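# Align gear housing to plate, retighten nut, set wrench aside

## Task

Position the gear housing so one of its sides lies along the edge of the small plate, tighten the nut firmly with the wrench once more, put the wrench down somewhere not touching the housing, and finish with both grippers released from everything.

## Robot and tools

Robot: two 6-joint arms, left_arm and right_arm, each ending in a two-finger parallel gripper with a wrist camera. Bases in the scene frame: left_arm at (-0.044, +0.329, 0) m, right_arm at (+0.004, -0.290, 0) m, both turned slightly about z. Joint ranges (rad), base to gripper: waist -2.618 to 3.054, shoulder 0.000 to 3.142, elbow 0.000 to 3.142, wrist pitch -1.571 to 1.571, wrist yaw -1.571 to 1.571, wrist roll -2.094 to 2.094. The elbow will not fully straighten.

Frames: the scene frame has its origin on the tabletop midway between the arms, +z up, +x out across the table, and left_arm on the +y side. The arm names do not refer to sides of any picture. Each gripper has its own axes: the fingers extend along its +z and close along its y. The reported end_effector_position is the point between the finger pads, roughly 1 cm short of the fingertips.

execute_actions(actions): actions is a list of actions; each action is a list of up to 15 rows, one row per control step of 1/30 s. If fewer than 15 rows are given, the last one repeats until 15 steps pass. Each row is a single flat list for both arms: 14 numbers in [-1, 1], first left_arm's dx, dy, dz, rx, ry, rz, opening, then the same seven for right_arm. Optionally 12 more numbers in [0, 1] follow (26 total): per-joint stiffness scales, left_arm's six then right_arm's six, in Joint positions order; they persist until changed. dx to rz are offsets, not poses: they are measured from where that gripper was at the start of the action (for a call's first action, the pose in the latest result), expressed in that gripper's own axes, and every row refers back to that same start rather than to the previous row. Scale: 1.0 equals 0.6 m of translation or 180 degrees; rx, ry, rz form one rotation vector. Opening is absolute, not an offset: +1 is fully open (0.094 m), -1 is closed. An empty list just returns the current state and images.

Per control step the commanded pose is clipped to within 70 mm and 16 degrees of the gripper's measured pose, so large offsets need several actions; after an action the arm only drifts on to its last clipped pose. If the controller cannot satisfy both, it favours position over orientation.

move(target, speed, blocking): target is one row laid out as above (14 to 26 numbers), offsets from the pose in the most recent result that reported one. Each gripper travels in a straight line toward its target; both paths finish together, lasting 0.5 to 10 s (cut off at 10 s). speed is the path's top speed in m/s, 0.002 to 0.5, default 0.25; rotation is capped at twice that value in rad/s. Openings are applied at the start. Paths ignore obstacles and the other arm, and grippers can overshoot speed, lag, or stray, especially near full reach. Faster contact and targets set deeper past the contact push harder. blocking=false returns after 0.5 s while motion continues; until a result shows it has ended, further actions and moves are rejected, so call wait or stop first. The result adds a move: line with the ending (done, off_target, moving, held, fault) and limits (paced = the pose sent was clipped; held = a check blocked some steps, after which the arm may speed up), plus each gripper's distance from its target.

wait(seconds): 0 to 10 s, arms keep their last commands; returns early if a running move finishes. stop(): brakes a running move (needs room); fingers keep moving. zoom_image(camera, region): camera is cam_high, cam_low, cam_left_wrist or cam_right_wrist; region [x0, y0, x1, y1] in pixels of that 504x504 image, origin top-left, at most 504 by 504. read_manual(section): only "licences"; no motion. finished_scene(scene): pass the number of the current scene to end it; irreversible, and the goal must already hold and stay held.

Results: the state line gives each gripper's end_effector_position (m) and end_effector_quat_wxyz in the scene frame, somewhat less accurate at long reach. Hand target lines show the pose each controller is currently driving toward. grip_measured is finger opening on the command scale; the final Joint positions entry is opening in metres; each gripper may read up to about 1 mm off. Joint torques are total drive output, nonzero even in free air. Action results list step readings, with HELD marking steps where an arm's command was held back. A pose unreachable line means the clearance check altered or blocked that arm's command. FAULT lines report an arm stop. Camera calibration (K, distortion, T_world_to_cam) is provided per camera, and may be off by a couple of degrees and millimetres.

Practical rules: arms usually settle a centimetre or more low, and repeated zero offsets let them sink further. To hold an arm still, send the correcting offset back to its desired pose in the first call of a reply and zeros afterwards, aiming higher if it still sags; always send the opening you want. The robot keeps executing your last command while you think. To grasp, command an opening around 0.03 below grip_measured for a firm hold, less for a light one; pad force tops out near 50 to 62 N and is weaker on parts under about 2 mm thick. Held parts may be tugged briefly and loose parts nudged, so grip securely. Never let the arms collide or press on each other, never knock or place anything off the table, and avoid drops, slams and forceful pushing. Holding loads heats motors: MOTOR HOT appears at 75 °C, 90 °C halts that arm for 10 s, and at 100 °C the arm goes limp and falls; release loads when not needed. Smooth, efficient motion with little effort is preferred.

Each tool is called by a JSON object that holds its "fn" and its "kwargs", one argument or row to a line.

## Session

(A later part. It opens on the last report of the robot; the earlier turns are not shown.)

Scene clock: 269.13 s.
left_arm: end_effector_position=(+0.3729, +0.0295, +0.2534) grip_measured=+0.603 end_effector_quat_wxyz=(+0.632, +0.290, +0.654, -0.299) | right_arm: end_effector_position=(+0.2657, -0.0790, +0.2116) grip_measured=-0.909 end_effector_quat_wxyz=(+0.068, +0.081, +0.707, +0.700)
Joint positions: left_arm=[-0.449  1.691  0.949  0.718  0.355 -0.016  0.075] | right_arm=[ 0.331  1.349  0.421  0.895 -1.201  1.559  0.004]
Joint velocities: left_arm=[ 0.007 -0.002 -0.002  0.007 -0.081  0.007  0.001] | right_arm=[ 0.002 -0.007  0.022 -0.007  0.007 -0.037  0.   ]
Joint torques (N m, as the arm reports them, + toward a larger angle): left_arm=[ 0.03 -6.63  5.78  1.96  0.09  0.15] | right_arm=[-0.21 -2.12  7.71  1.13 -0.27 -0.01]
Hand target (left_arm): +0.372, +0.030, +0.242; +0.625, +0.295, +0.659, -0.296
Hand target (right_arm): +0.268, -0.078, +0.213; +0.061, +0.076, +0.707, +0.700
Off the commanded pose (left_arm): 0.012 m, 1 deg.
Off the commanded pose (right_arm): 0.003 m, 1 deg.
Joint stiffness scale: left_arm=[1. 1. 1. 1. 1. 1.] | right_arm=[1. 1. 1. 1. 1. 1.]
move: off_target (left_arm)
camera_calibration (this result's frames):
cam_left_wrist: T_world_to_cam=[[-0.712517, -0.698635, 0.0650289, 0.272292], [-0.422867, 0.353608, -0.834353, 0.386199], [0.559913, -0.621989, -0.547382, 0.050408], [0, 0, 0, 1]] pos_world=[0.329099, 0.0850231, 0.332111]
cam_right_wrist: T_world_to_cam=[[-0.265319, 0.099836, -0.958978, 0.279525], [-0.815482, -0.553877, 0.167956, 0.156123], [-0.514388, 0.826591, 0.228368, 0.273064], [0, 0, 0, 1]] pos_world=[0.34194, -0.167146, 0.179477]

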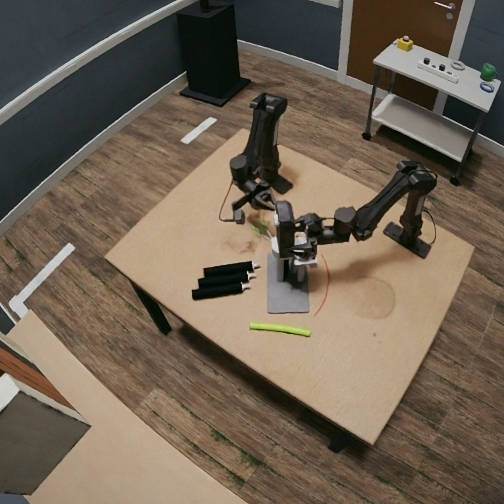

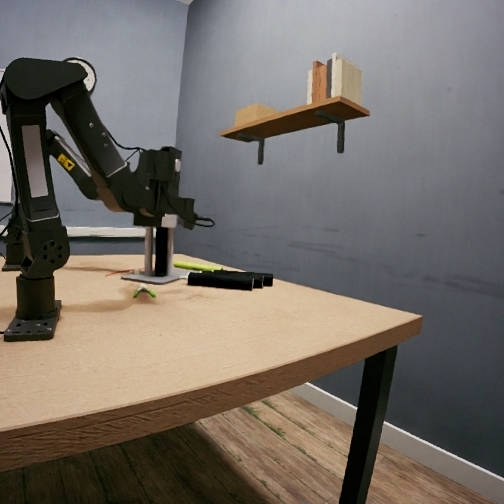

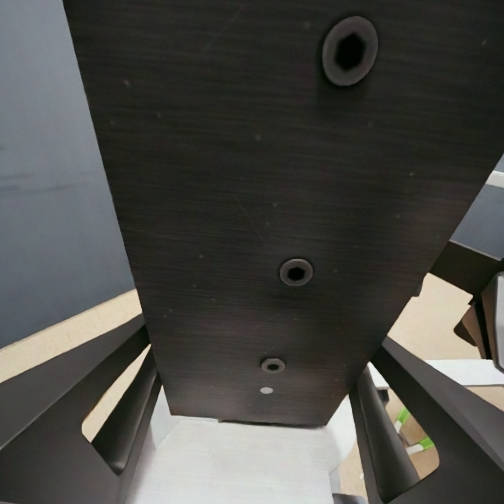

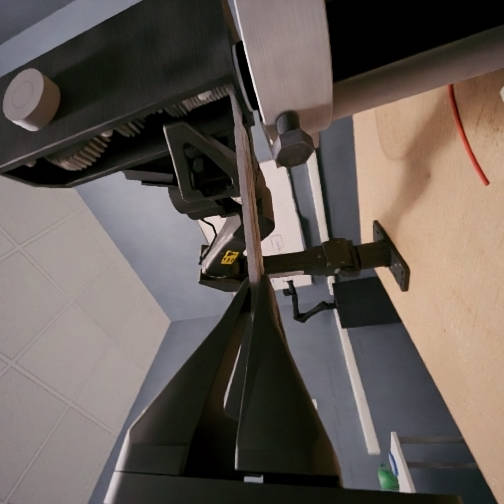

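{"fn": "move", "kwargs": {
  "target": [0.02,0,0,0,0,0,0.3,0.045,0.003,0.05,0,-0.03,0,-1],
  "speed": 0.015
}}

Scene clock: 272.60 s.
left_arm: end_effector_position=(+0.3749, +0.0319, +0.2529) grip_measured=+0.578 end_effector_quat_wxyz=(+0.643, +0.290, +0.644, -0.295) | right_arm: end_effector_position=(+0.2543, -0.0568, +0.2125) grip_measured=-0.909 end_effector_quat_wxyz=(+0.117, +0.128, +0.697, +0.696)
Joint positions: left_arm=[-0.443  1.705  0.935  0.771  0.354 -0.007  0.074] | right_arm=[ 0.502  1.22   0.329  0.883 -0.893  1.58   0.004]
Joint velocities: left_arm=[-0.007  0.032 -0.007 -0.022  0.007 -0.007 -0.001] | right_arm=[ 0.032  0.007 -0.002  0.051 -0.022 -0.007  0.001]
Joint torques (N m, as the arm reports them, + toward a larger angle): left_arm=[-0.66 -6.96  5.85  1.87  0.03 -0.09] | right_arm=[ 4.61 -2.92  6.94  1.18  0.02 -0.01]
Hand target (left_arm): +0.372, +0.029, +0.241; +0.632, +0.290, +0.654, -0.299
Hand target (right_arm): +0.245, -0.046, +0.214; +0.100, +0.115, +0.701, +0.697
Off the commanded pose (left_arm): 0.012 m, 2 deg.
Off the commanded pose (right_arm): 0.016 m, 3 deg.
Joint stiffness scale: left_arm=[1. 1. 1. 1. 1. 1.] | right_arm=[1. 1. 1. 1. 1. 1.]
move: off_target (left_arm, right_arm)
camera_calibration (this result's frames):
cam_left_wrist: T_world_to_cam=[[-0.709723, -0.702831, 0.0481845, 0.278755], [-0.400172, 0.345914, -0.848649, 0.381134], [0.57979, -0.621588, -0.526757, 0.0378237], [0, 0, 0, 1]] pos_world=[0.328428, 0.0875888, 0.329942]
cam_right_wrist: T_world_to_cam=[[-0.243926, 0.140566, -0.959553, 0.272081], [-0.884425, -0.438164, 0.160641, 0.184653], [-0.39786, 0.887837, 0.231199, 0.22194], [0, 0, 0, 1]] pos_world=[0.317981, -0.154383, 0.180101]

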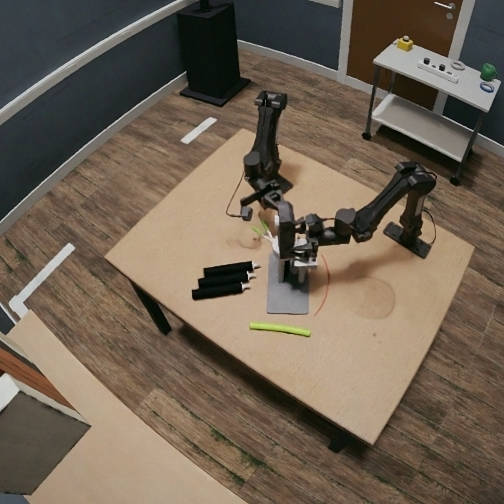

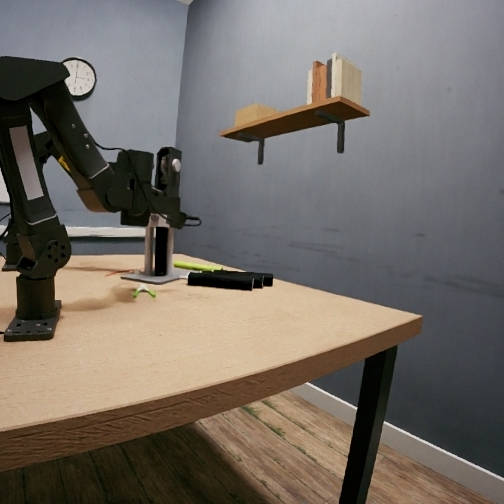

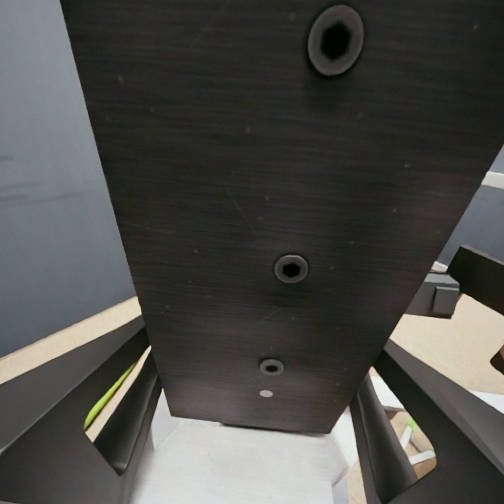

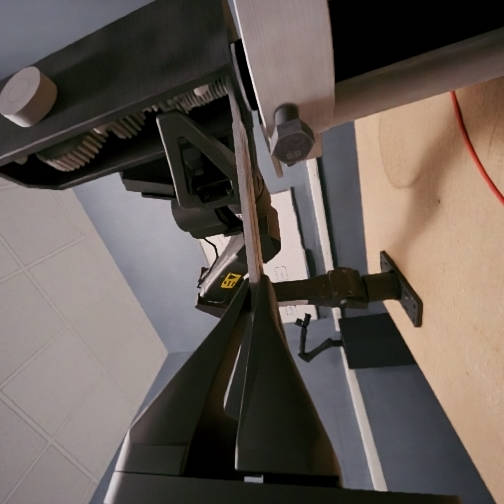

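{"fn": "move", "kwargs": {
  "target": [0.02,0,0.01,0.02,0,0,0.3,0.045,0.003,0.04,0,0,0,-1],
  "speed": 0.015
}}

{"fn": "zoom_image", "kwargs": {
  "camera": "cam_left_wrist",
  "region": [120,350,504,504]
}}

{"fn": "zoom_image", "kwargs": {
  "camera": "cam_high",
  "region": [230,180,350,320]
}}

Scene clock: 275.33 s.
left_arm: end_effector_position=(+0.3794, +0.0374, +0.2525) grip_measured=+0.566 end_effector_quat_wxyz=(+0.649, +0.303, +0.625, -0.310) | right_arm: end_effector_position=(+0.2498, -0.0387, +0.2128) grip_measured=-0.909 end_effector_quat_wxyz=(+0.140, +0.150, +0.690, +0.694)
Joint positions: left_arm=[-0.403  1.741  0.935  0.845  0.438 -0.01   0.074] | right_arm=[ 0.636  1.197  0.309  0.891 -0.694  1.588  0.004]
Joint velocities: left_arm=[ 0.002  0.002 -0.002  0.007 -0.037  0.007 -0.001] | right_arm=[-0.007  0.002  0.002 -0.037 -0.007  0.037 -0.001]
Joint torques (N m, as the arm reports them, + toward a larger angle): left_arm=[-1.8  -6.04  8.01  1.59 -0.04  0.03] | right_arm=[ 4.46 -2.66  7.27  1.3  -0.26 -0.01]
Hand target (left_arm): +0.378, +0.028, +0.241; +0.634, +0.310, +0.635, -0.315
Hand target (right_arm): +0.237, -0.027, +0.215; +0.116, +0.129, +0.696, +0.697
Off the commanded pose (left_arm): 0.015 m, 2 deg.
Off the commanded pose (right_arm): 0.019 m, 4 deg.
Joint stiffness scale: left_arm=[1. 1. 1. 1. 1. 1.] | right_arm=[1. 1. 1. 1. 1. 1.]
move: off_target (left_arm, right_arm)
camera_calibration (this result's frames):
cam_left_wrist: T_world_to_cam=[[-0.740732, -0.670744, 0.0376501, 0.299119], [-0.35807, 0.346771, -0.866911, 0.369287], [0.56842, -0.655631, -0.497038, 0.0365164], [0, 0, 0, 1]] pos_world=[0.333041, 0.0965152, 0.327027]
cam_right_wrist: T_world_to_cam=[[-0.231735, 0.162051, -0.959186, 0.266451], [-0.911253, -0.381264, 0.155741, 0.198523], [-0.340465, 0.910152, 0.236022, 0.189541], [0, 0, 0, 1]] pos_world=[0.307183, -0.14, 0.179922]

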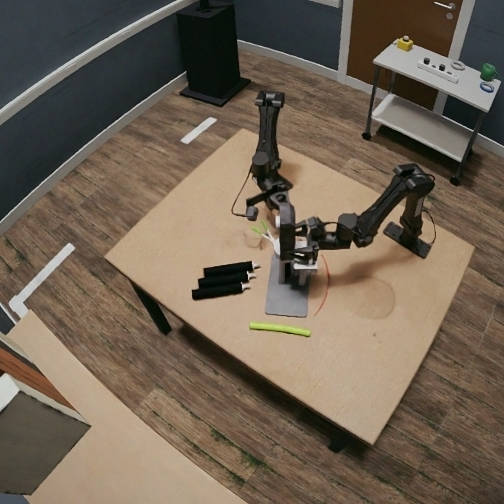

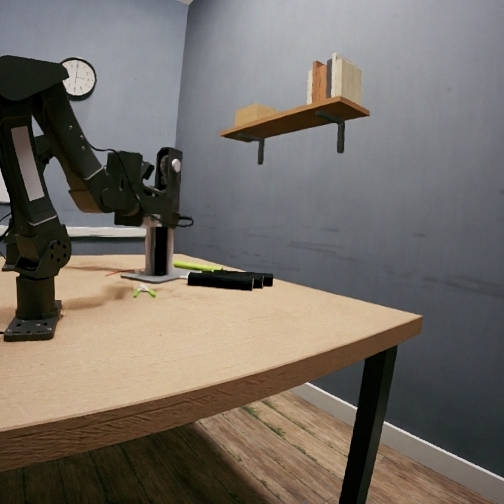

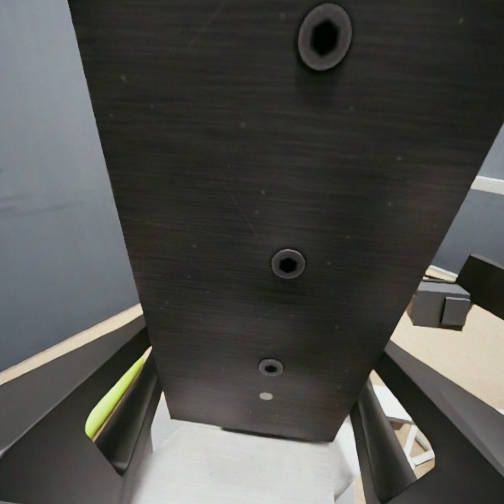

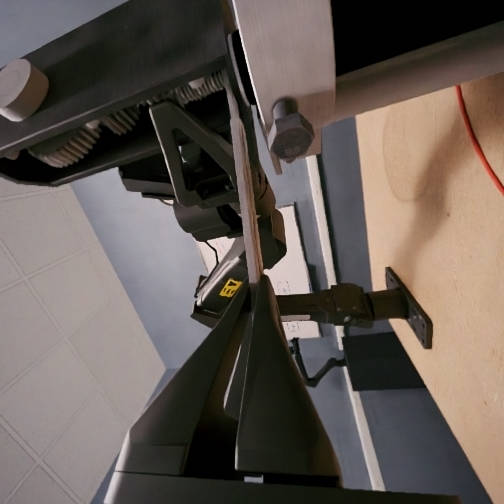

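Region (120, 350, 504, 504) of cam_left_wrist's 504x504 image, scaled by 1.312, with more detail than that image has; it fills the top 202 rows of this view, and the rest is white.

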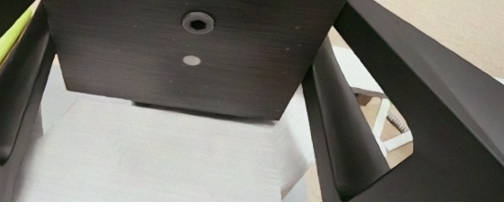

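Region (230, 180, 350, 320) of cam_high's 504x504 image, scaled by 3.600, with more detail than that image has; it fills the left 432 columns of this view, and the rest is white.

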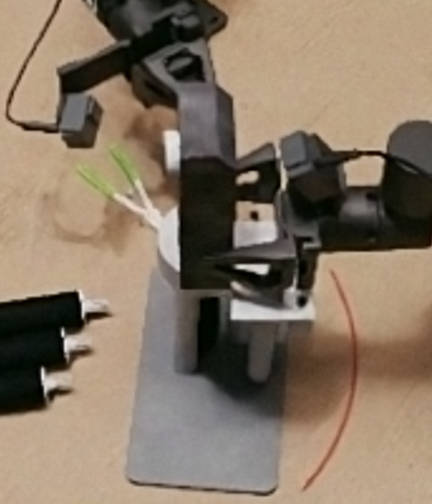

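{"fn": "move", "kwargs": {
  "target": [0.04,0,0.04,-0.07,0,0,0.3,0.045,0.003,0.04,0,0.02,0,-1],
  "speed": 0.03
}}

{"fn": "zoom_image", "kwargs": {
  "camera": "cam_right_wrist",
  "region": [160,20,320,180]
}}

Scene clock: 279.37 s.
left_arm: end_effector_position=(+0.3892, +0.0350, +0.2526) grip_measured=+0.555 end_effector_quat_wxyz=(+0.685, +0.257, +0.626, -0.268) | right_arm: end_effector_position=(+0.2528, -0.0314, +0.2129) grip_measured=-0.909 end_effector_quat_wxyz=(+0.163, +0.173, +0.683, +0.690)
Joint positions: left_arm=[-0.46   1.776  0.922  0.94   0.246 -0.005  0.073] | right_arm=[ 0.71   1.197  0.304  0.9   -0.554  1.591  0.004]
Joint velocities: left_arm=[-0.017 -0.012  0.002  0.007  0.007  0.037 -0.001] | right_arm=[-0.012  0.012 -0.002  0.007 -0.007 -0.037  0.   ]
Joint torques (N m, as the arm reports them, + toward a larger angle): left_arm=[-6.99 -4.26  7.68  1.74 -1.55  0.05] | right_arm=[ 5.35 -0.24  8.86  1.54 -0.84  0.01]
Hand target (left_arm): +0.392, +0.020, +0.229; +0.677, +0.236, +0.654, -0.241
Hand target (right_arm): +0.233, -0.009, +0.215; +0.118, +0.129, +0.694, +0.699
Off the commanded pose (left_arm): 0.029 m, 6 deg.
Off the commanded pose (right_arm): 0.031 m, 7 deg.
Joint stiffness scale: left_arm=[1. 1. 1. 1. 1. 1.] | right_arm=[1. 1. 1. 1. 1. 1.]
move: off_target (left_arm, right_arm)
camera_calibration (this result's frames):
cam_left_wrist: T_world_to_cam=[[-0.645699, -0.762975, 0.0307027, 0.27276], [-0.364518, 0.272659, -0.890384, 0.384771], [0.670969, -0.586111, -0.454174, -0.0237788], [0, 0, 0, 1]] pos_world=[0.332332, 0.0892605, 0.32342]
cam_right_wrist: T_world_to_cam=[[-0.219231, 0.180768, -0.958781, 0.263439], [-0.93462, -0.320962, 0.153193, 0.212326], [-0.28004, 0.929681, 0.239314, 0.168547], [0, 0, 0, 1]] pos_world=[0.303399, -0.136168, 0.179718]

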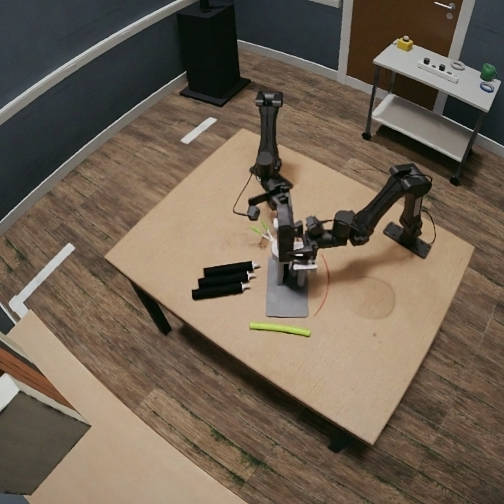

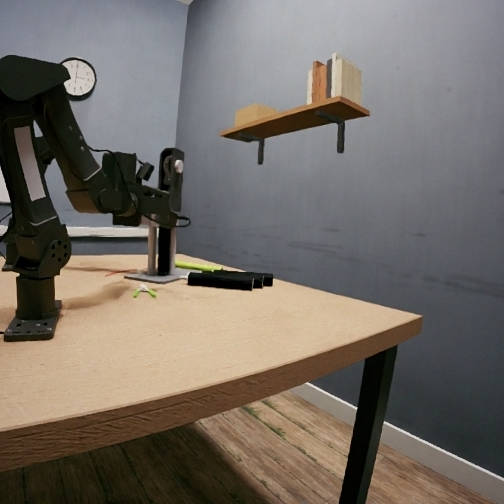

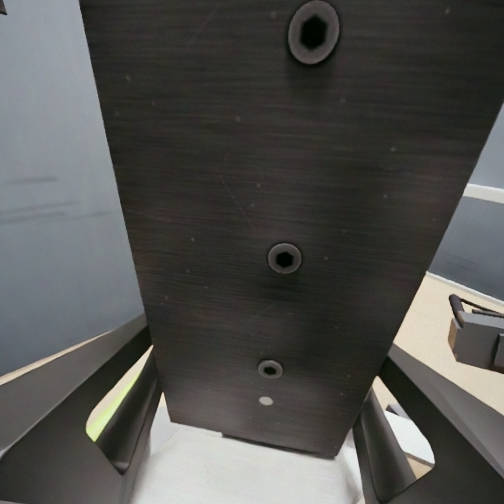

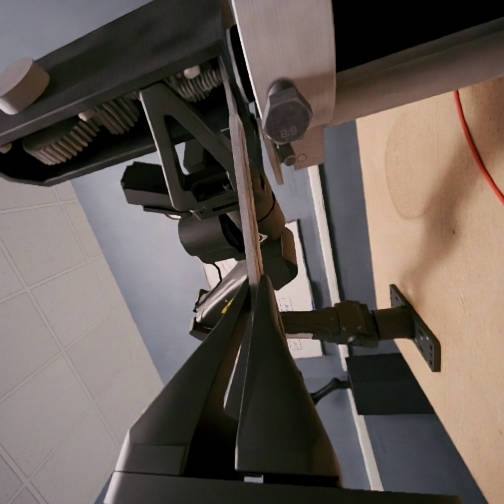

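Region (160, 20, 320, 180) of cam_right_wrist's 504x504 image, scaled by 3.150, with more detail than that image has.

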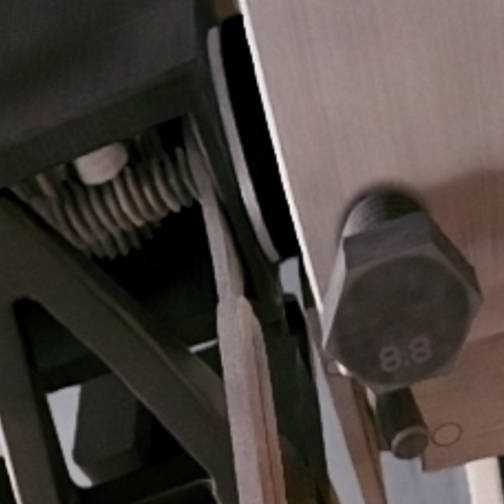

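{"fn": "move", "kwargs": {
  "target": [0,0,0,0,0,0,0.3,-0.006,0,-0.005,0,0,0,-1],
  "speed": 0.02
}}

{"fn": "move", "kwargs": {
  "target": [0,0,0,0.05,0,0,1,0,0,0,0,0,0,-1],
  "speed": 0.08
}}

{"fn": "move", "kwargs": {
  "target": [-0.08,-0.0,-0.09,0,0.12,0,1,0,0,0,0,0,0,-1],
  "speed": 0.1
}}

Scene clock: 281.23 s.
left_arm: end_effector_position=(+0.3894, +0.0361, +0.2530) grip_measured=+0.555 end_effector_quat_wxyz=(+0.685, +0.259, +0.625, -0.270) | right_arm: end_effector_position=(+0.2542, -0.0340, +0.2126) grip_measured=-0.909 end_effector_quat_wxyz=(+0.163, +0.173, +0.683, +0.690)
Joint positions: left_arm=[-0.454  1.776  0.922  0.941  0.258 -0.006  0.073] | right_arm=[ 0.696  1.197  0.303  0.903 -0.566  1.592  0.004]
Joint velocities: left_arm=[-0.017 -0.002 -0.002  0.066  0.051  0.022  0.   ] | right_arm=[ 0.012 -0.007 -0.012 -0.066  0.022 -0.11   0.   ]
Joint torques (N m, as the arm reports them, + toward a larger angle): left_arm=[-0.72 -8.05  6.72  1.86 -0.13  0.02] | right_arm=[-0.96 -2.58  6.24  1.51 -0.13 -0.01]
Hand target (left_arm): +0.389, +0.035, +0.252; +0.685, +0.257, +0.626, -0.268
Hand target (right_arm): +0.255, -0.036, +0.213; +0.163, +0.173, +0.683, +0.690
Off the commanded pose (left_arm): 0.001 m, 0 deg.
Off the commanded pose (right_arm): 0.002 m, 0 deg.
Joint stiffness scale: left_arm=[1. 1. 1. 1. 1. 1.] | right_arm=[1. 1. 1. 1. 1. 1.]
move: done
camera_calibration (this result's frames):
cam_left_wrist: T_world_to_cam=[[-0.650404, -0.758973, 0.0305842, 0.275451], [-0.362189, 0.274483, -0.890774, 0.38404], [0.667678, -0.59044, -0.453416, -0.0218049], [0, 0, 0, 1]] pos_world=[0.332808, 0.0907726, 0.323782]
cam_right_wrist: T_world_to_cam=[[-0.2195, 0.1818, -0.958524, 0.263974], [-0.935131, -0.319284, 0.153585, 0.212962], [-0.27812, 0.930057, 0.24009, 0.170792], [0, 0, 0, 1]] pos_world=[0.304591, -0.138841, 0.179312]

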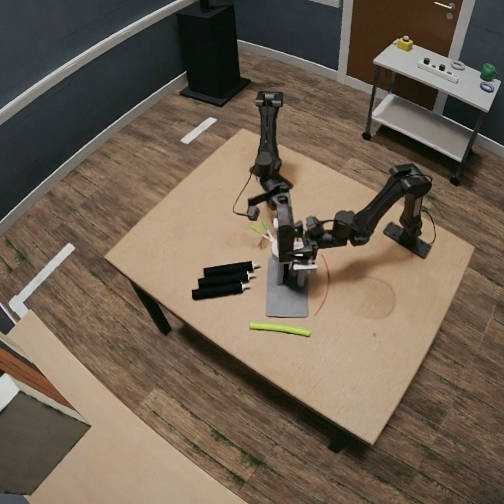

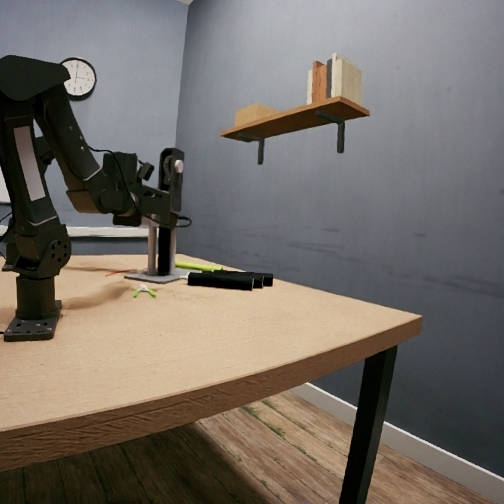

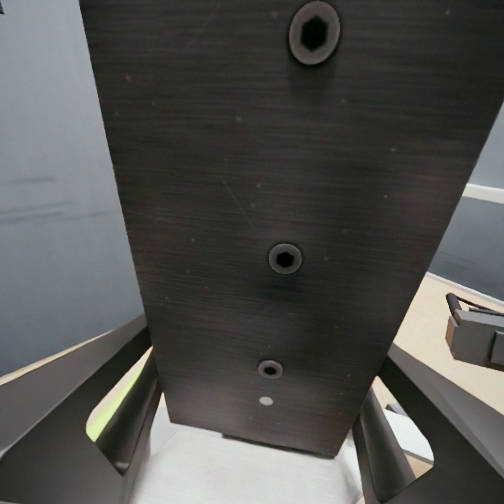

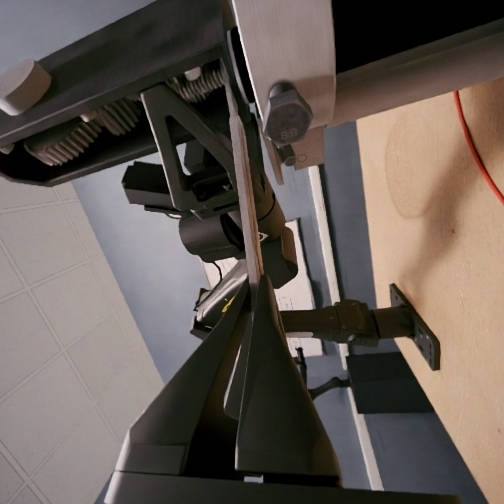

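Scene clock: 282.57 s.
left_arm: end_effector_position=(+0.3844, +0.0367, +0.2435) grip_measured=+1.000 end_effector_quat_wxyz=(+0.656, +0.310, +0.610, -0.317) | right_arm: end_effector_position=(+0.2542, -0.0340, +0.2126) grip_measured=-0.909 end_effector_quat_wxyz=(+0.163, +0.173, +0.683, +0.690)
Joint positions: left_arm=[-0.387  1.802  0.935  0.937  0.477 -0.012  0.094] | right_arm=[ 0.696  1.197  0.303  0.903 -0.566  1.592  0.004]
Joint velocities: left_arm=[-0.022 -0.002  0.012 -0.007 -0.022  0.022  0.   ] | right_arm=[-0.007 -0.007  0.002 -0.007  0.022 -0.007 -0.   ]
Joint torques (N m, as the arm reports them, + toward a larger angle): left_arm=[ 0.84 -7.6   9.27  1.85  0.09 -0.02] | right_arm=[ 0.03 -2.39  6.3   1.55 -0.01  0.  ]
Hand target (left_arm): +0.389, +0.036, +0.253; +0.663, +0.312, +0.602, -0.319
Hand target (right_arm): +0.254, -0.034, +0.213; +0.163, +0.173, +0.683, +0.690
Off the commanded pose (left_arm): 0.011 m, 1 deg.
Off the commanded pose (right_arm): 0.000 m, 0 deg.
Joint stiffness scale: left_arm=[1. 1. 1. 1. 1. 1.] | right_arm=[1. 1. 1. 1. 1. 1.]
move: off_target (left_arm)
camera_calibration (this result's frames):
cam_left_wrist: T_world_to_cam=[[-0.757512, -0.652332, 0.0252551, 0.311477], [-0.32569, 0.34411, -0.880633, 0.35453], [0.565775, -0.675315, -0.473126, 0.0246061], [0, 0, 0, 1]] pos_world=[0.337493, 0.0978061, 0.315986]
cam_right_wrist: T_world_to_cam=[[-0.2195, 0.1818, -0.958524, 0.263974], [-0.935131, -0.319284, 0.153585, 0.212962], [-0.27812, 0.930057, 0.24009, 0.170792], [0, 0, 0, 1]] pos_world=[0.304591, -0.138841, 0.179312]

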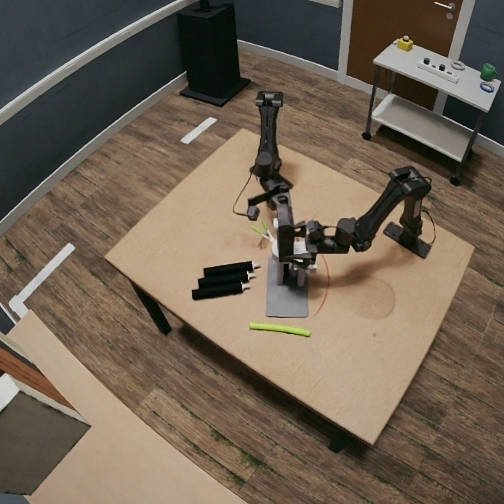

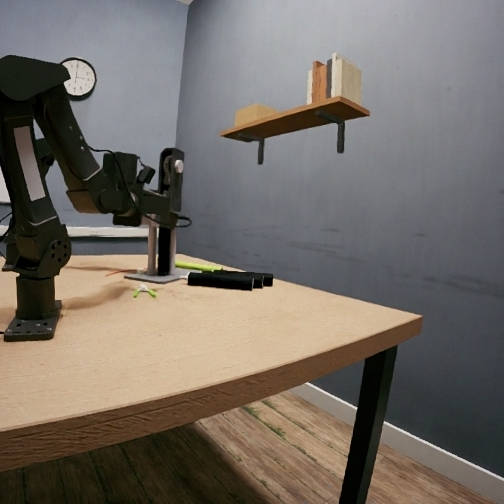

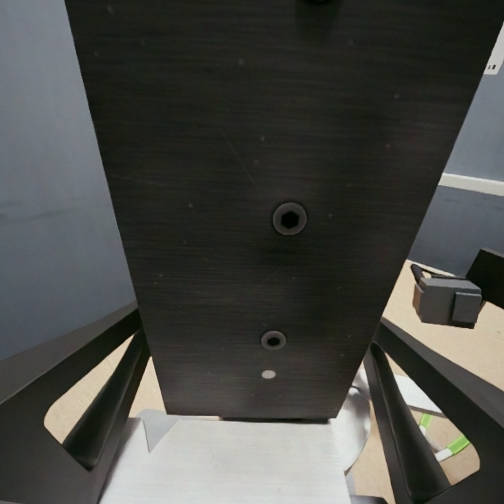

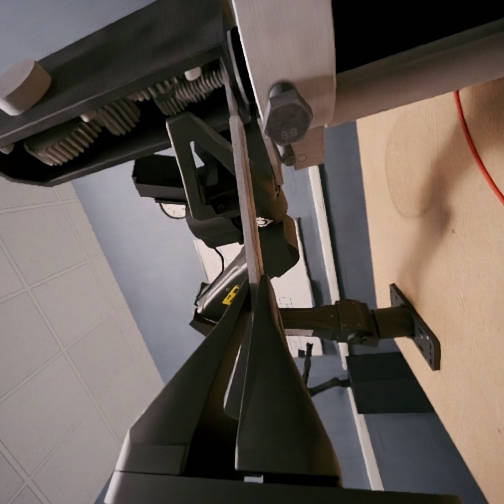

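Scene clock: 285.07 s.
left_arm: end_effector_position=(+0.3465, +0.0805, +0.2611) grip_measured=+1.000 end_effector_quat_wxyz=(+0.505, +0.362, +0.740, -0.256) | right_arm: end_effector_position=(+0.2542, -0.0340, +0.2126) grip_measured=-0.909 end_effector_quat_wxyz=(+0.163, +0.174, +0.683, +0.691)
Joint positions: left_arm=[-0.328  1.488  1.137 -0.071  0.501  0.198  0.094] | right_arm=[ 0.696  1.197  0.303  0.903 -0.566  1.592  0.004]
Joint velocities: left_arm=[-0.007  0.002 -0.012  0.022  0.007 -0.066  0.   ] | right_arm=[-0.017 -0.002 -0.002  0.11   0.022  0.066 -0.   ]
Joint torques (N m, as the arm reports them, + toward a larger angle): left_arm=[ 0.71 -8.35 10.73  1.8   0.25  0.04] | right_arm=[-0.01 -2.41  6.22  1.53 -0.01  0.  ]
Hand target (left_arm): +0.347, +0.083, +0.288; +0.530, +0.365, +0.722, -0.253
Hand target (right_arm): +0.254, -0.034, +0.213; +0.163, +0.174, +0.683, +0.691
Off the commanded pose (left_arm): 0.027 m, 4 deg.
Off the commanded pose (right_arm): 0.000 m, 0 deg.
Joint stiffness scale: left_arm=[1. 1. 1. 1. 1. 1.] | right_arm=[1. 1. 1. 1. 1. 1.]
move: off_target (left_arm)
camera_calibration (this result's frames):
cam_left_wrist: T_world_to_cam=[[-0.748103, -0.662932, 0.0293928, 0.307388], [-0.542325, 0.585275, -0.602775, 0.325706], [0.382395, -0.466878, -0.79737, 0.215387], [0, 0, 0, 1]] pos_world=[0.324233, 0.113709, 0.359035]
cam_right_wrist: T_world_to_cam=[[-0.219825, 0.181968, -0.958418, 0.26404], [-0.935078, -0.319314, 0.153845, 0.212893], [-0.278041, 0.930014, 0.240348, 0.170715], [0, 0, 0, 1]] pos_world=[0.30458, -0.138835, 0.179277]

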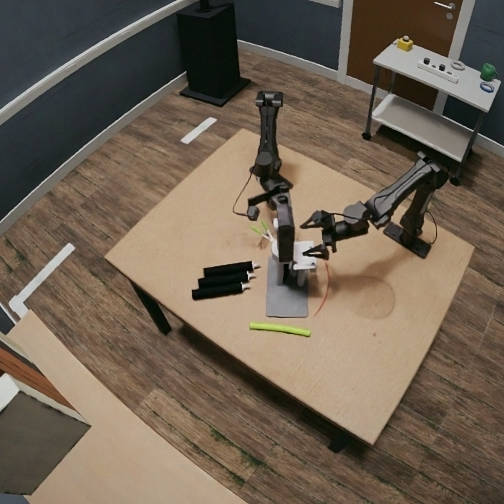

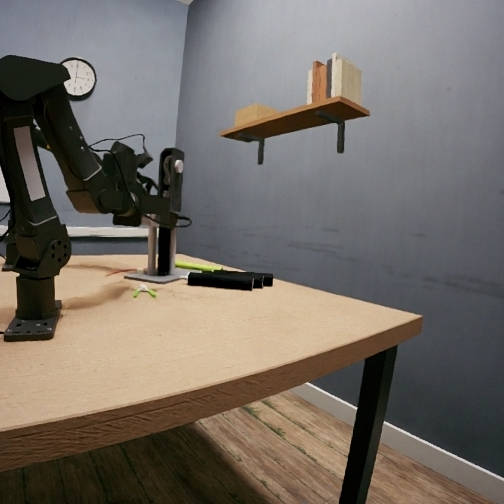

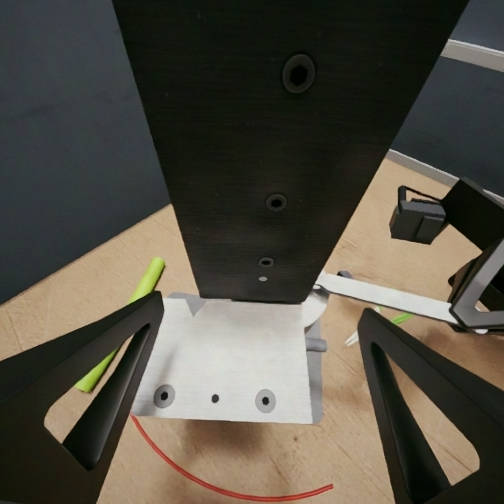

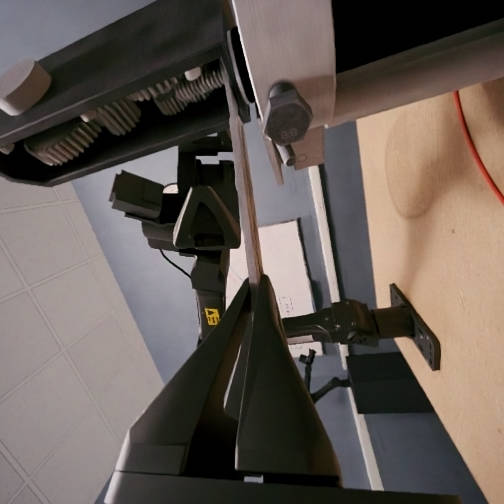

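{"fn": "move", "kwargs": {
  "target": [-0.04,-0.1,-0.05,0,0,0,1,0,0.02,0,-0.02,0,-0.016,-1],
  "speed": 0.04
}}

{"fn": "zoom_image", "kwargs": {
  "camera": "cam_right_wrist",
  "region": [160,20,320,180]
}}

Scene clock: 287.27 s.
left_arm: end_effector_position=(+0.2935, +0.0583, +0.2941) grip_measured=+1.000 end_effector_quat_wxyz=(+0.504, +0.364, +0.741, -0.255) | right_arm: end_effector_position=(+0.2543, -0.0338, +0.2128) grip_measured=-0.909 end_effector_quat_wxyz=(+0.166, +0.170, +0.679, +0.694)
Joint positions: left_arm=[-0.475  1.335  1.137 -0.2    0.367  0.138  0.094] | right_arm=[ 0.696  1.213  0.295  0.94  -0.567  1.594  0.004]
Joint velocities: left_arm=[ 0.002 -0.017 -0.007 -0.022 -0.037  0.007  0.   ] | right_arm=[-0.007 -0.012  0.002  0.051 -0.095  0.051  0.001]
Joint torques (N m, as the arm reports them, + toward a larger angle): left_arm=[-0.36 -6.89  6.12  1.87  0.04 -0.15] | right_arm=[ 0.09 -2.17  5.97  2.07  0.04 -0.12]
Hand target (left_arm): +0.287, +0.060, +0.295; +0.505, +0.362, +0.740, -0.256
Hand target (right_arm): +0.254, -0.034, +0.225; +0.185, +0.152, +0.666, +0.707
Off the commanded pose (left_arm): 0.006 m, 0 deg.
Off the commanded pose (right_arm): 0.012 m, 4 deg.
Joint stiffness scale: left_arm=[1. 1. 1. 1. 1. 1.] | right_arm=[1. 1. 1. 1. 1. 1.]
move: off_target (right_arm)
camera_calibration (this result's frames):
cam_left_wrist: T_world_to_cam=[[-0.749508, -0.661418, 0.0276327, 0.25288], [-0.541543, 0.588591, -0.600243, 0.328649], [0.380747, -0.464851, -0.79934, 0.252567], [0, 0, 0, 1]] pos_world=[0.271349, 0.0912254, 0.392168]
cam_right_wrist: T_world_to_cam=[[-0.209307, 0.18969, -0.959275, 0.261987], [-0.936352, -0.321632, 0.140705, 0.215997], [-0.281843, 0.927669, 0.244936, 0.170381], [0, 0, 0, 1]] pos_world=[0.305105, -0.138282, 0.179193]

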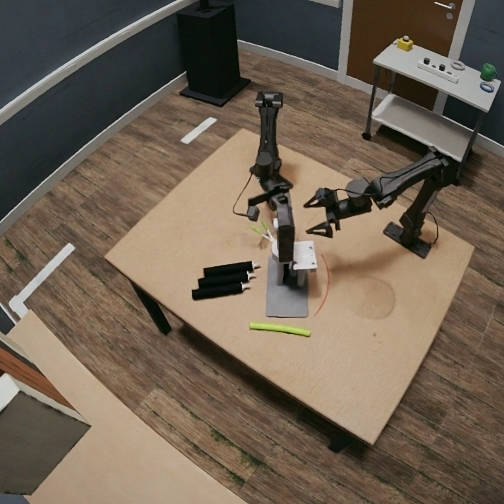

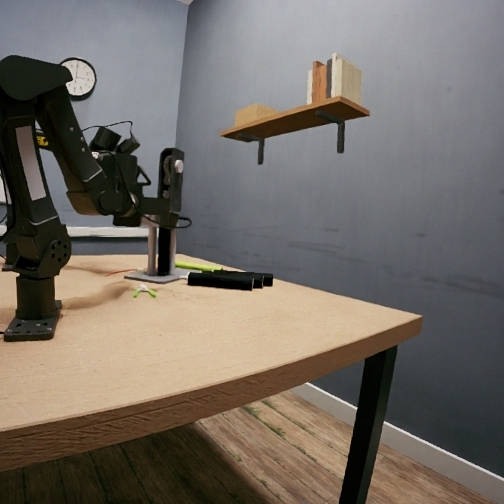

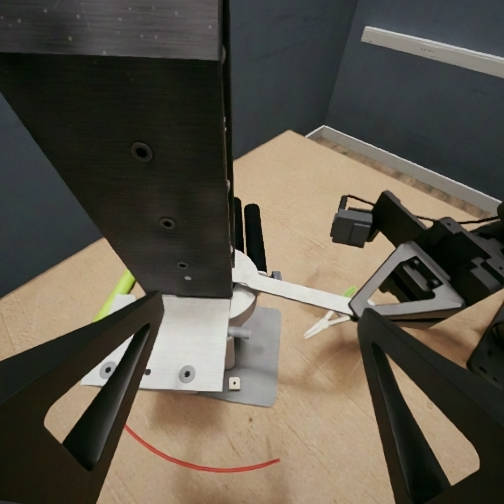

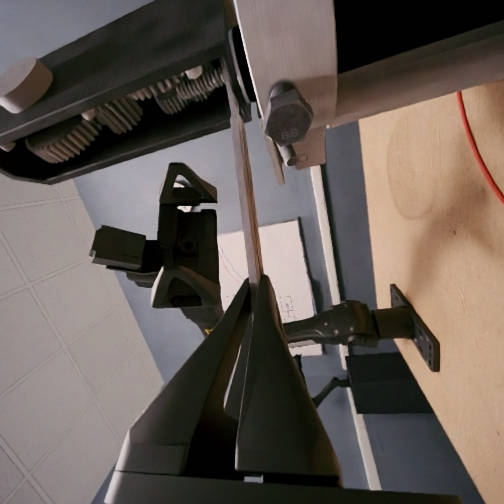

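Region (160, 20, 320, 180) of cam_right_wrist's 504x504 image, scaled by 3.150, with more detail than that image has.

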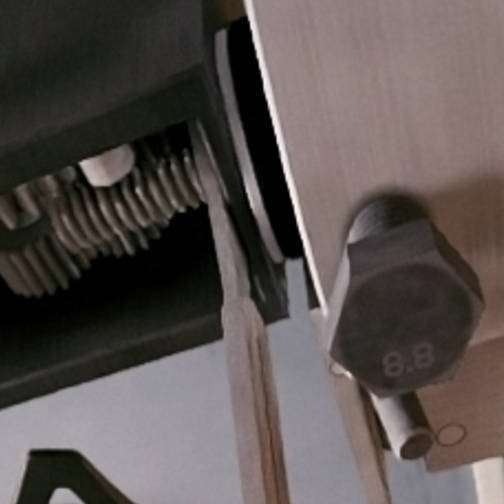

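Sticking; back off a little more plus slight pull, lifting.

{"fn": "move", "kwargs": {
  "target": [0,0,0,0,0,0,1,-0.003,0.045,-0.01,-0.012,0.006,-0.01,-1],
  "speed": 0.02
}}

{"fn": "zoom_image", "kwargs": {
  "camera": "cam_right_wrist",
  "region": [160,20,320,180]
}}

Scene clock: 288.97 s.
left_arm: end_effector_position=(+0.2935, +0.0586, +0.2935) grip_measured=+1.000 end_effector_quat_wxyz=(+0.503, +0.363, +0.742, -0.255) | right_arm: end_effector_position=(+0.2537, -0.0376, +0.2158) grip_measured=-0.909 end_effector_quat_wxyz=(+0.153, +0.173, +0.687, +0.689)
Joint positions: left_arm=[-0.475  1.335  1.137 -0.203  0.366  0.137  0.094] | right_arm=[ 0.67   1.168  0.316  0.848 -0.607  1.598  0.004]
Joint velocities: left_arm=[-0.002 -0.007  0.012  0.022  0.022  0.007  0.   ] | right_arm=[-0.002  0.002  0.017 -0.037  0.081 -0.022  0.   ]
Joint torques (N m, as the arm reports them, + toward a larger angle): left_arm=[ 0.04 -5.16  7.85  1.87  0.14  0.  ] | right_arm=[-1.22 -4.64  7.78  1.74 -0.18 -0.08]
Hand target (left_arm): +0.293, +0.058, +0.294; +0.504, +0.364, +0.741, -0.255
Hand target (right_arm): +0.253, -0.040, +0.239; +0.174, +0.149, +0.670, +0.706
Off the commanded pose (left_arm): 0.001 m, 0 deg.
Off the commanded pose (right_arm): 0.024 m, 4 deg.
Joint stiffness scale: left_arm=[1. 1. 1. 1. 1. 1.] | right_arm=[1. 1. 1. 1. 1. 1.]
move: off_target (right_arm)
camera_calibration (this result's frames):
cam_left_wrist: T_world_to_cam=[[-0.748322, -0.662719, 0.0286086, 0.252531], [-0.544074, 0.588537, -0.598003, 0.328186], [0.37947, -0.463064, -0.800983, 0.252964], [0, 0, 0, 1]] pos_world=[0.271539, 0.0913459, 0.391652]
cam_right_wrist: T_world_to_cam=[[-0.237256, 0.175367, -0.955487, 0.271175], [-0.927615, -0.33301, 0.169216, 0.20506], [-0.288512, 0.926472, 0.241682, 0.175333], [0, 0, 0, 1]] pos_world=[0.305141, -0.141709, 0.18203]

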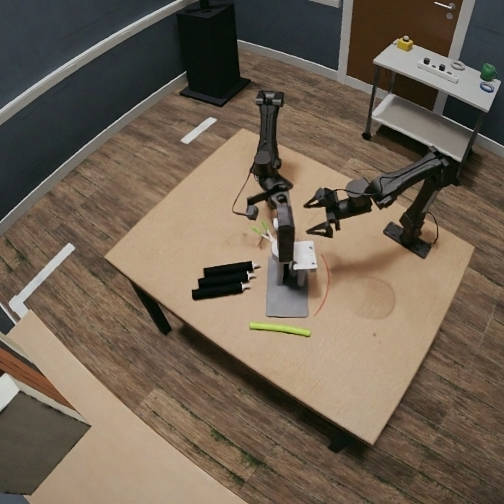

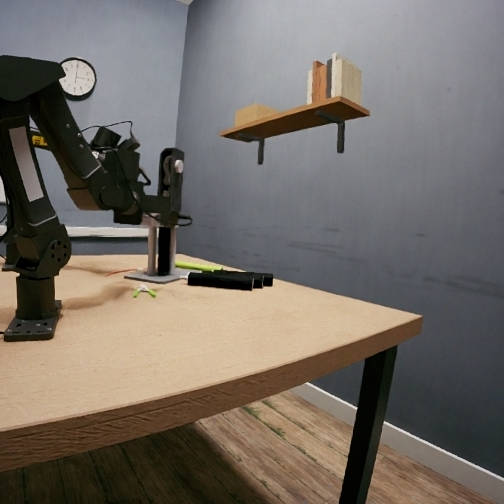

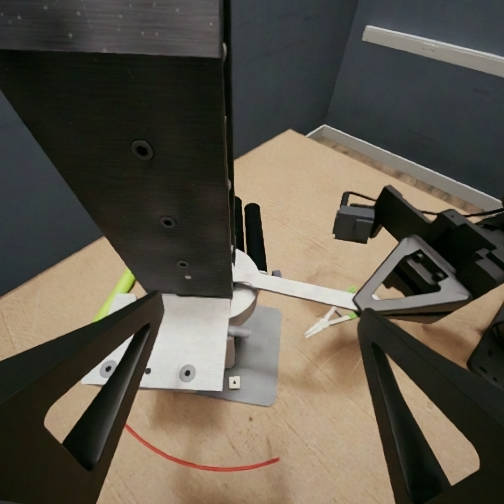

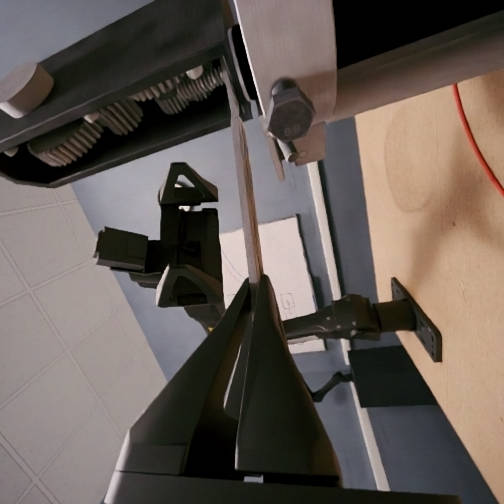

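Region (160, 20, 320, 180) of cam_right_wrist's 504x504 image, scaled by 3.150, with more detail than that image has.

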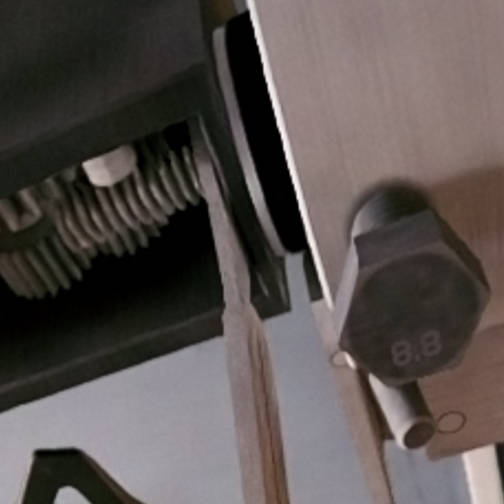

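{"fn": "move", "kwargs": {
  "target": [0,0,0,0,0,0,1,0,0.025,0,-0.035,0,-0.028,-1],
  "speed": 0.04
}}

{"fn": "zoom_image", "kwargs": {
  "camera": "cam_right_wrist",
  "region": [160,20,320,180]
}}

Scene clock: 291.03 s.
left_arm: end_effector_position=(+0.2934, +0.0586, +0.2933) grip_measured=+1.000 end_effector_quat_wxyz=(+0.503, +0.363, +0.742, -0.255) | right_arm: end_effector_position=(+0.2544, -0.0368, +0.2184) grip_measured=-0.909 end_effector_quat_wxyz=(+0.168, +0.156, +0.670, +0.706)
Joint positions: left_arm=[-0.475  1.335  1.137 -0.204  0.366  0.137  0.094] | right_arm=[ 0.67   1.232  0.289  1.008 -0.61   1.603  0.004]
Joint velocities: left_arm=[-0.022 -0.002 -0.002 -0.007 -0.007  0.051  0.   ] | right_arm=[ 0.012  0.017 -0.027 -0.022 -0.022 -0.037  0.   ]
Joint torques (N m, as the arm reports them, + toward a larger angle): left_arm=[ 0.   -5.13  7.68  1.87  0.08  0.02] | right_arm=[ 0.16 -2.3   5.93  2.03  0.08 -0.15]
Hand target (left_arm): +0.293, +0.059, +0.293; +0.503, +0.363, +0.742, -0.255
Hand target (right_arm): +0.254, -0.038, +0.231; +0.191, +0.135, +0.656, +0.718
Off the commanded pose (left_arm): 0.000 m, 0 deg.
Off the commanded pose (right_arm): 0.012 m, 4 deg.
Joint stiffness scale: left_arm=[1. 1. 1. 1. 1. 1.] | right_arm=[1. 1. 1. 1. 1. 1.]
move: off_target (right_arm)
camera_calibration (this result's frames):
cam_left_wrist: T_world_to_cam=[[-0.748303, -0.66273, 0.0288455, 0.252439], [-0.544467, 0.588768, -0.597418, 0.327963], [0.378943, -0.462755, -0.801411, 0.253133], [0, 0, 0, 1]] pos_world=[0.271543, 0.0913438, 0.391513]
cam_right_wrist: T_world_to_cam=[[-0.184513, 0.208096, -0.960547, 0.262593], [-0.93432, -0.340392, 0.105731, 0.220787], [-0.304961, 0.916967, 0.257235, 0.174583], [0, 0, 0, 1]] pos_world=[0.307978, -0.139577, 0.18398]

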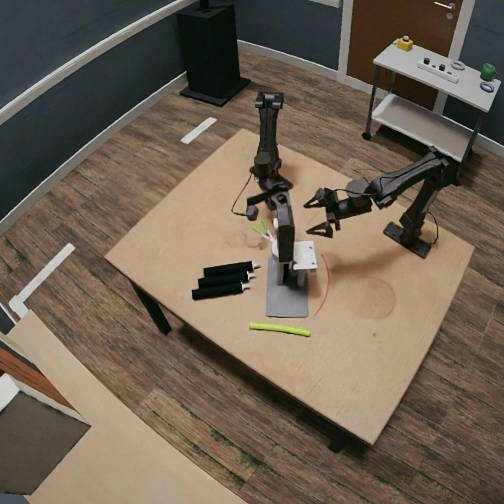

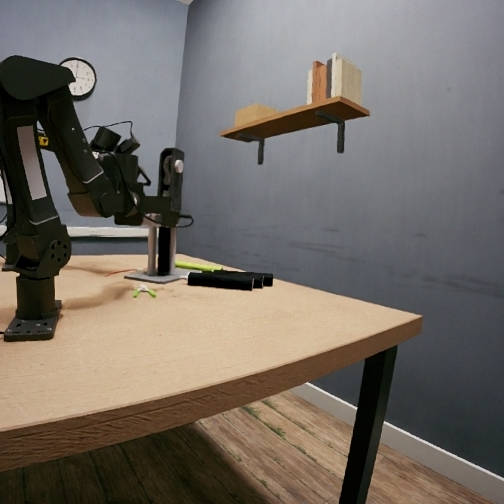

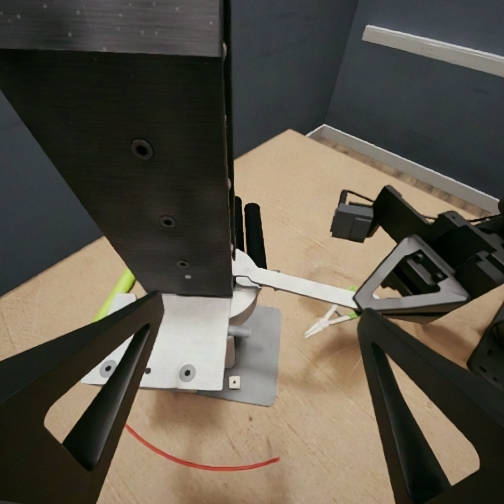

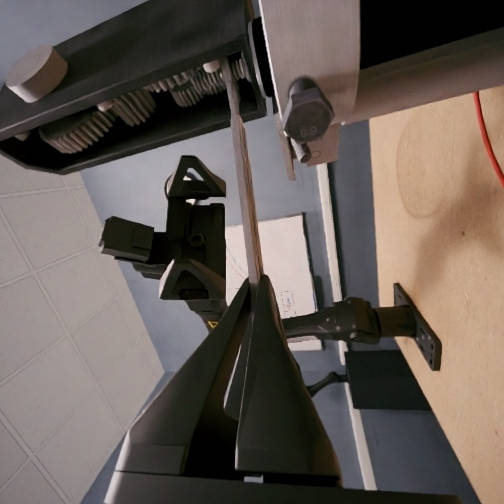

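Region (160, 20, 320, 180) of cam_right_wrist's 504x504 image, scaled by 3.150, with more detail than that image has.

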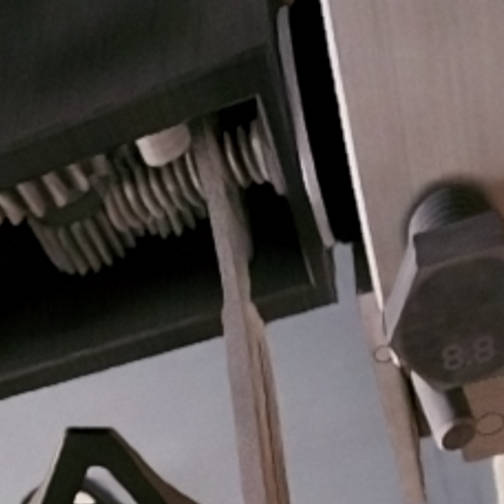

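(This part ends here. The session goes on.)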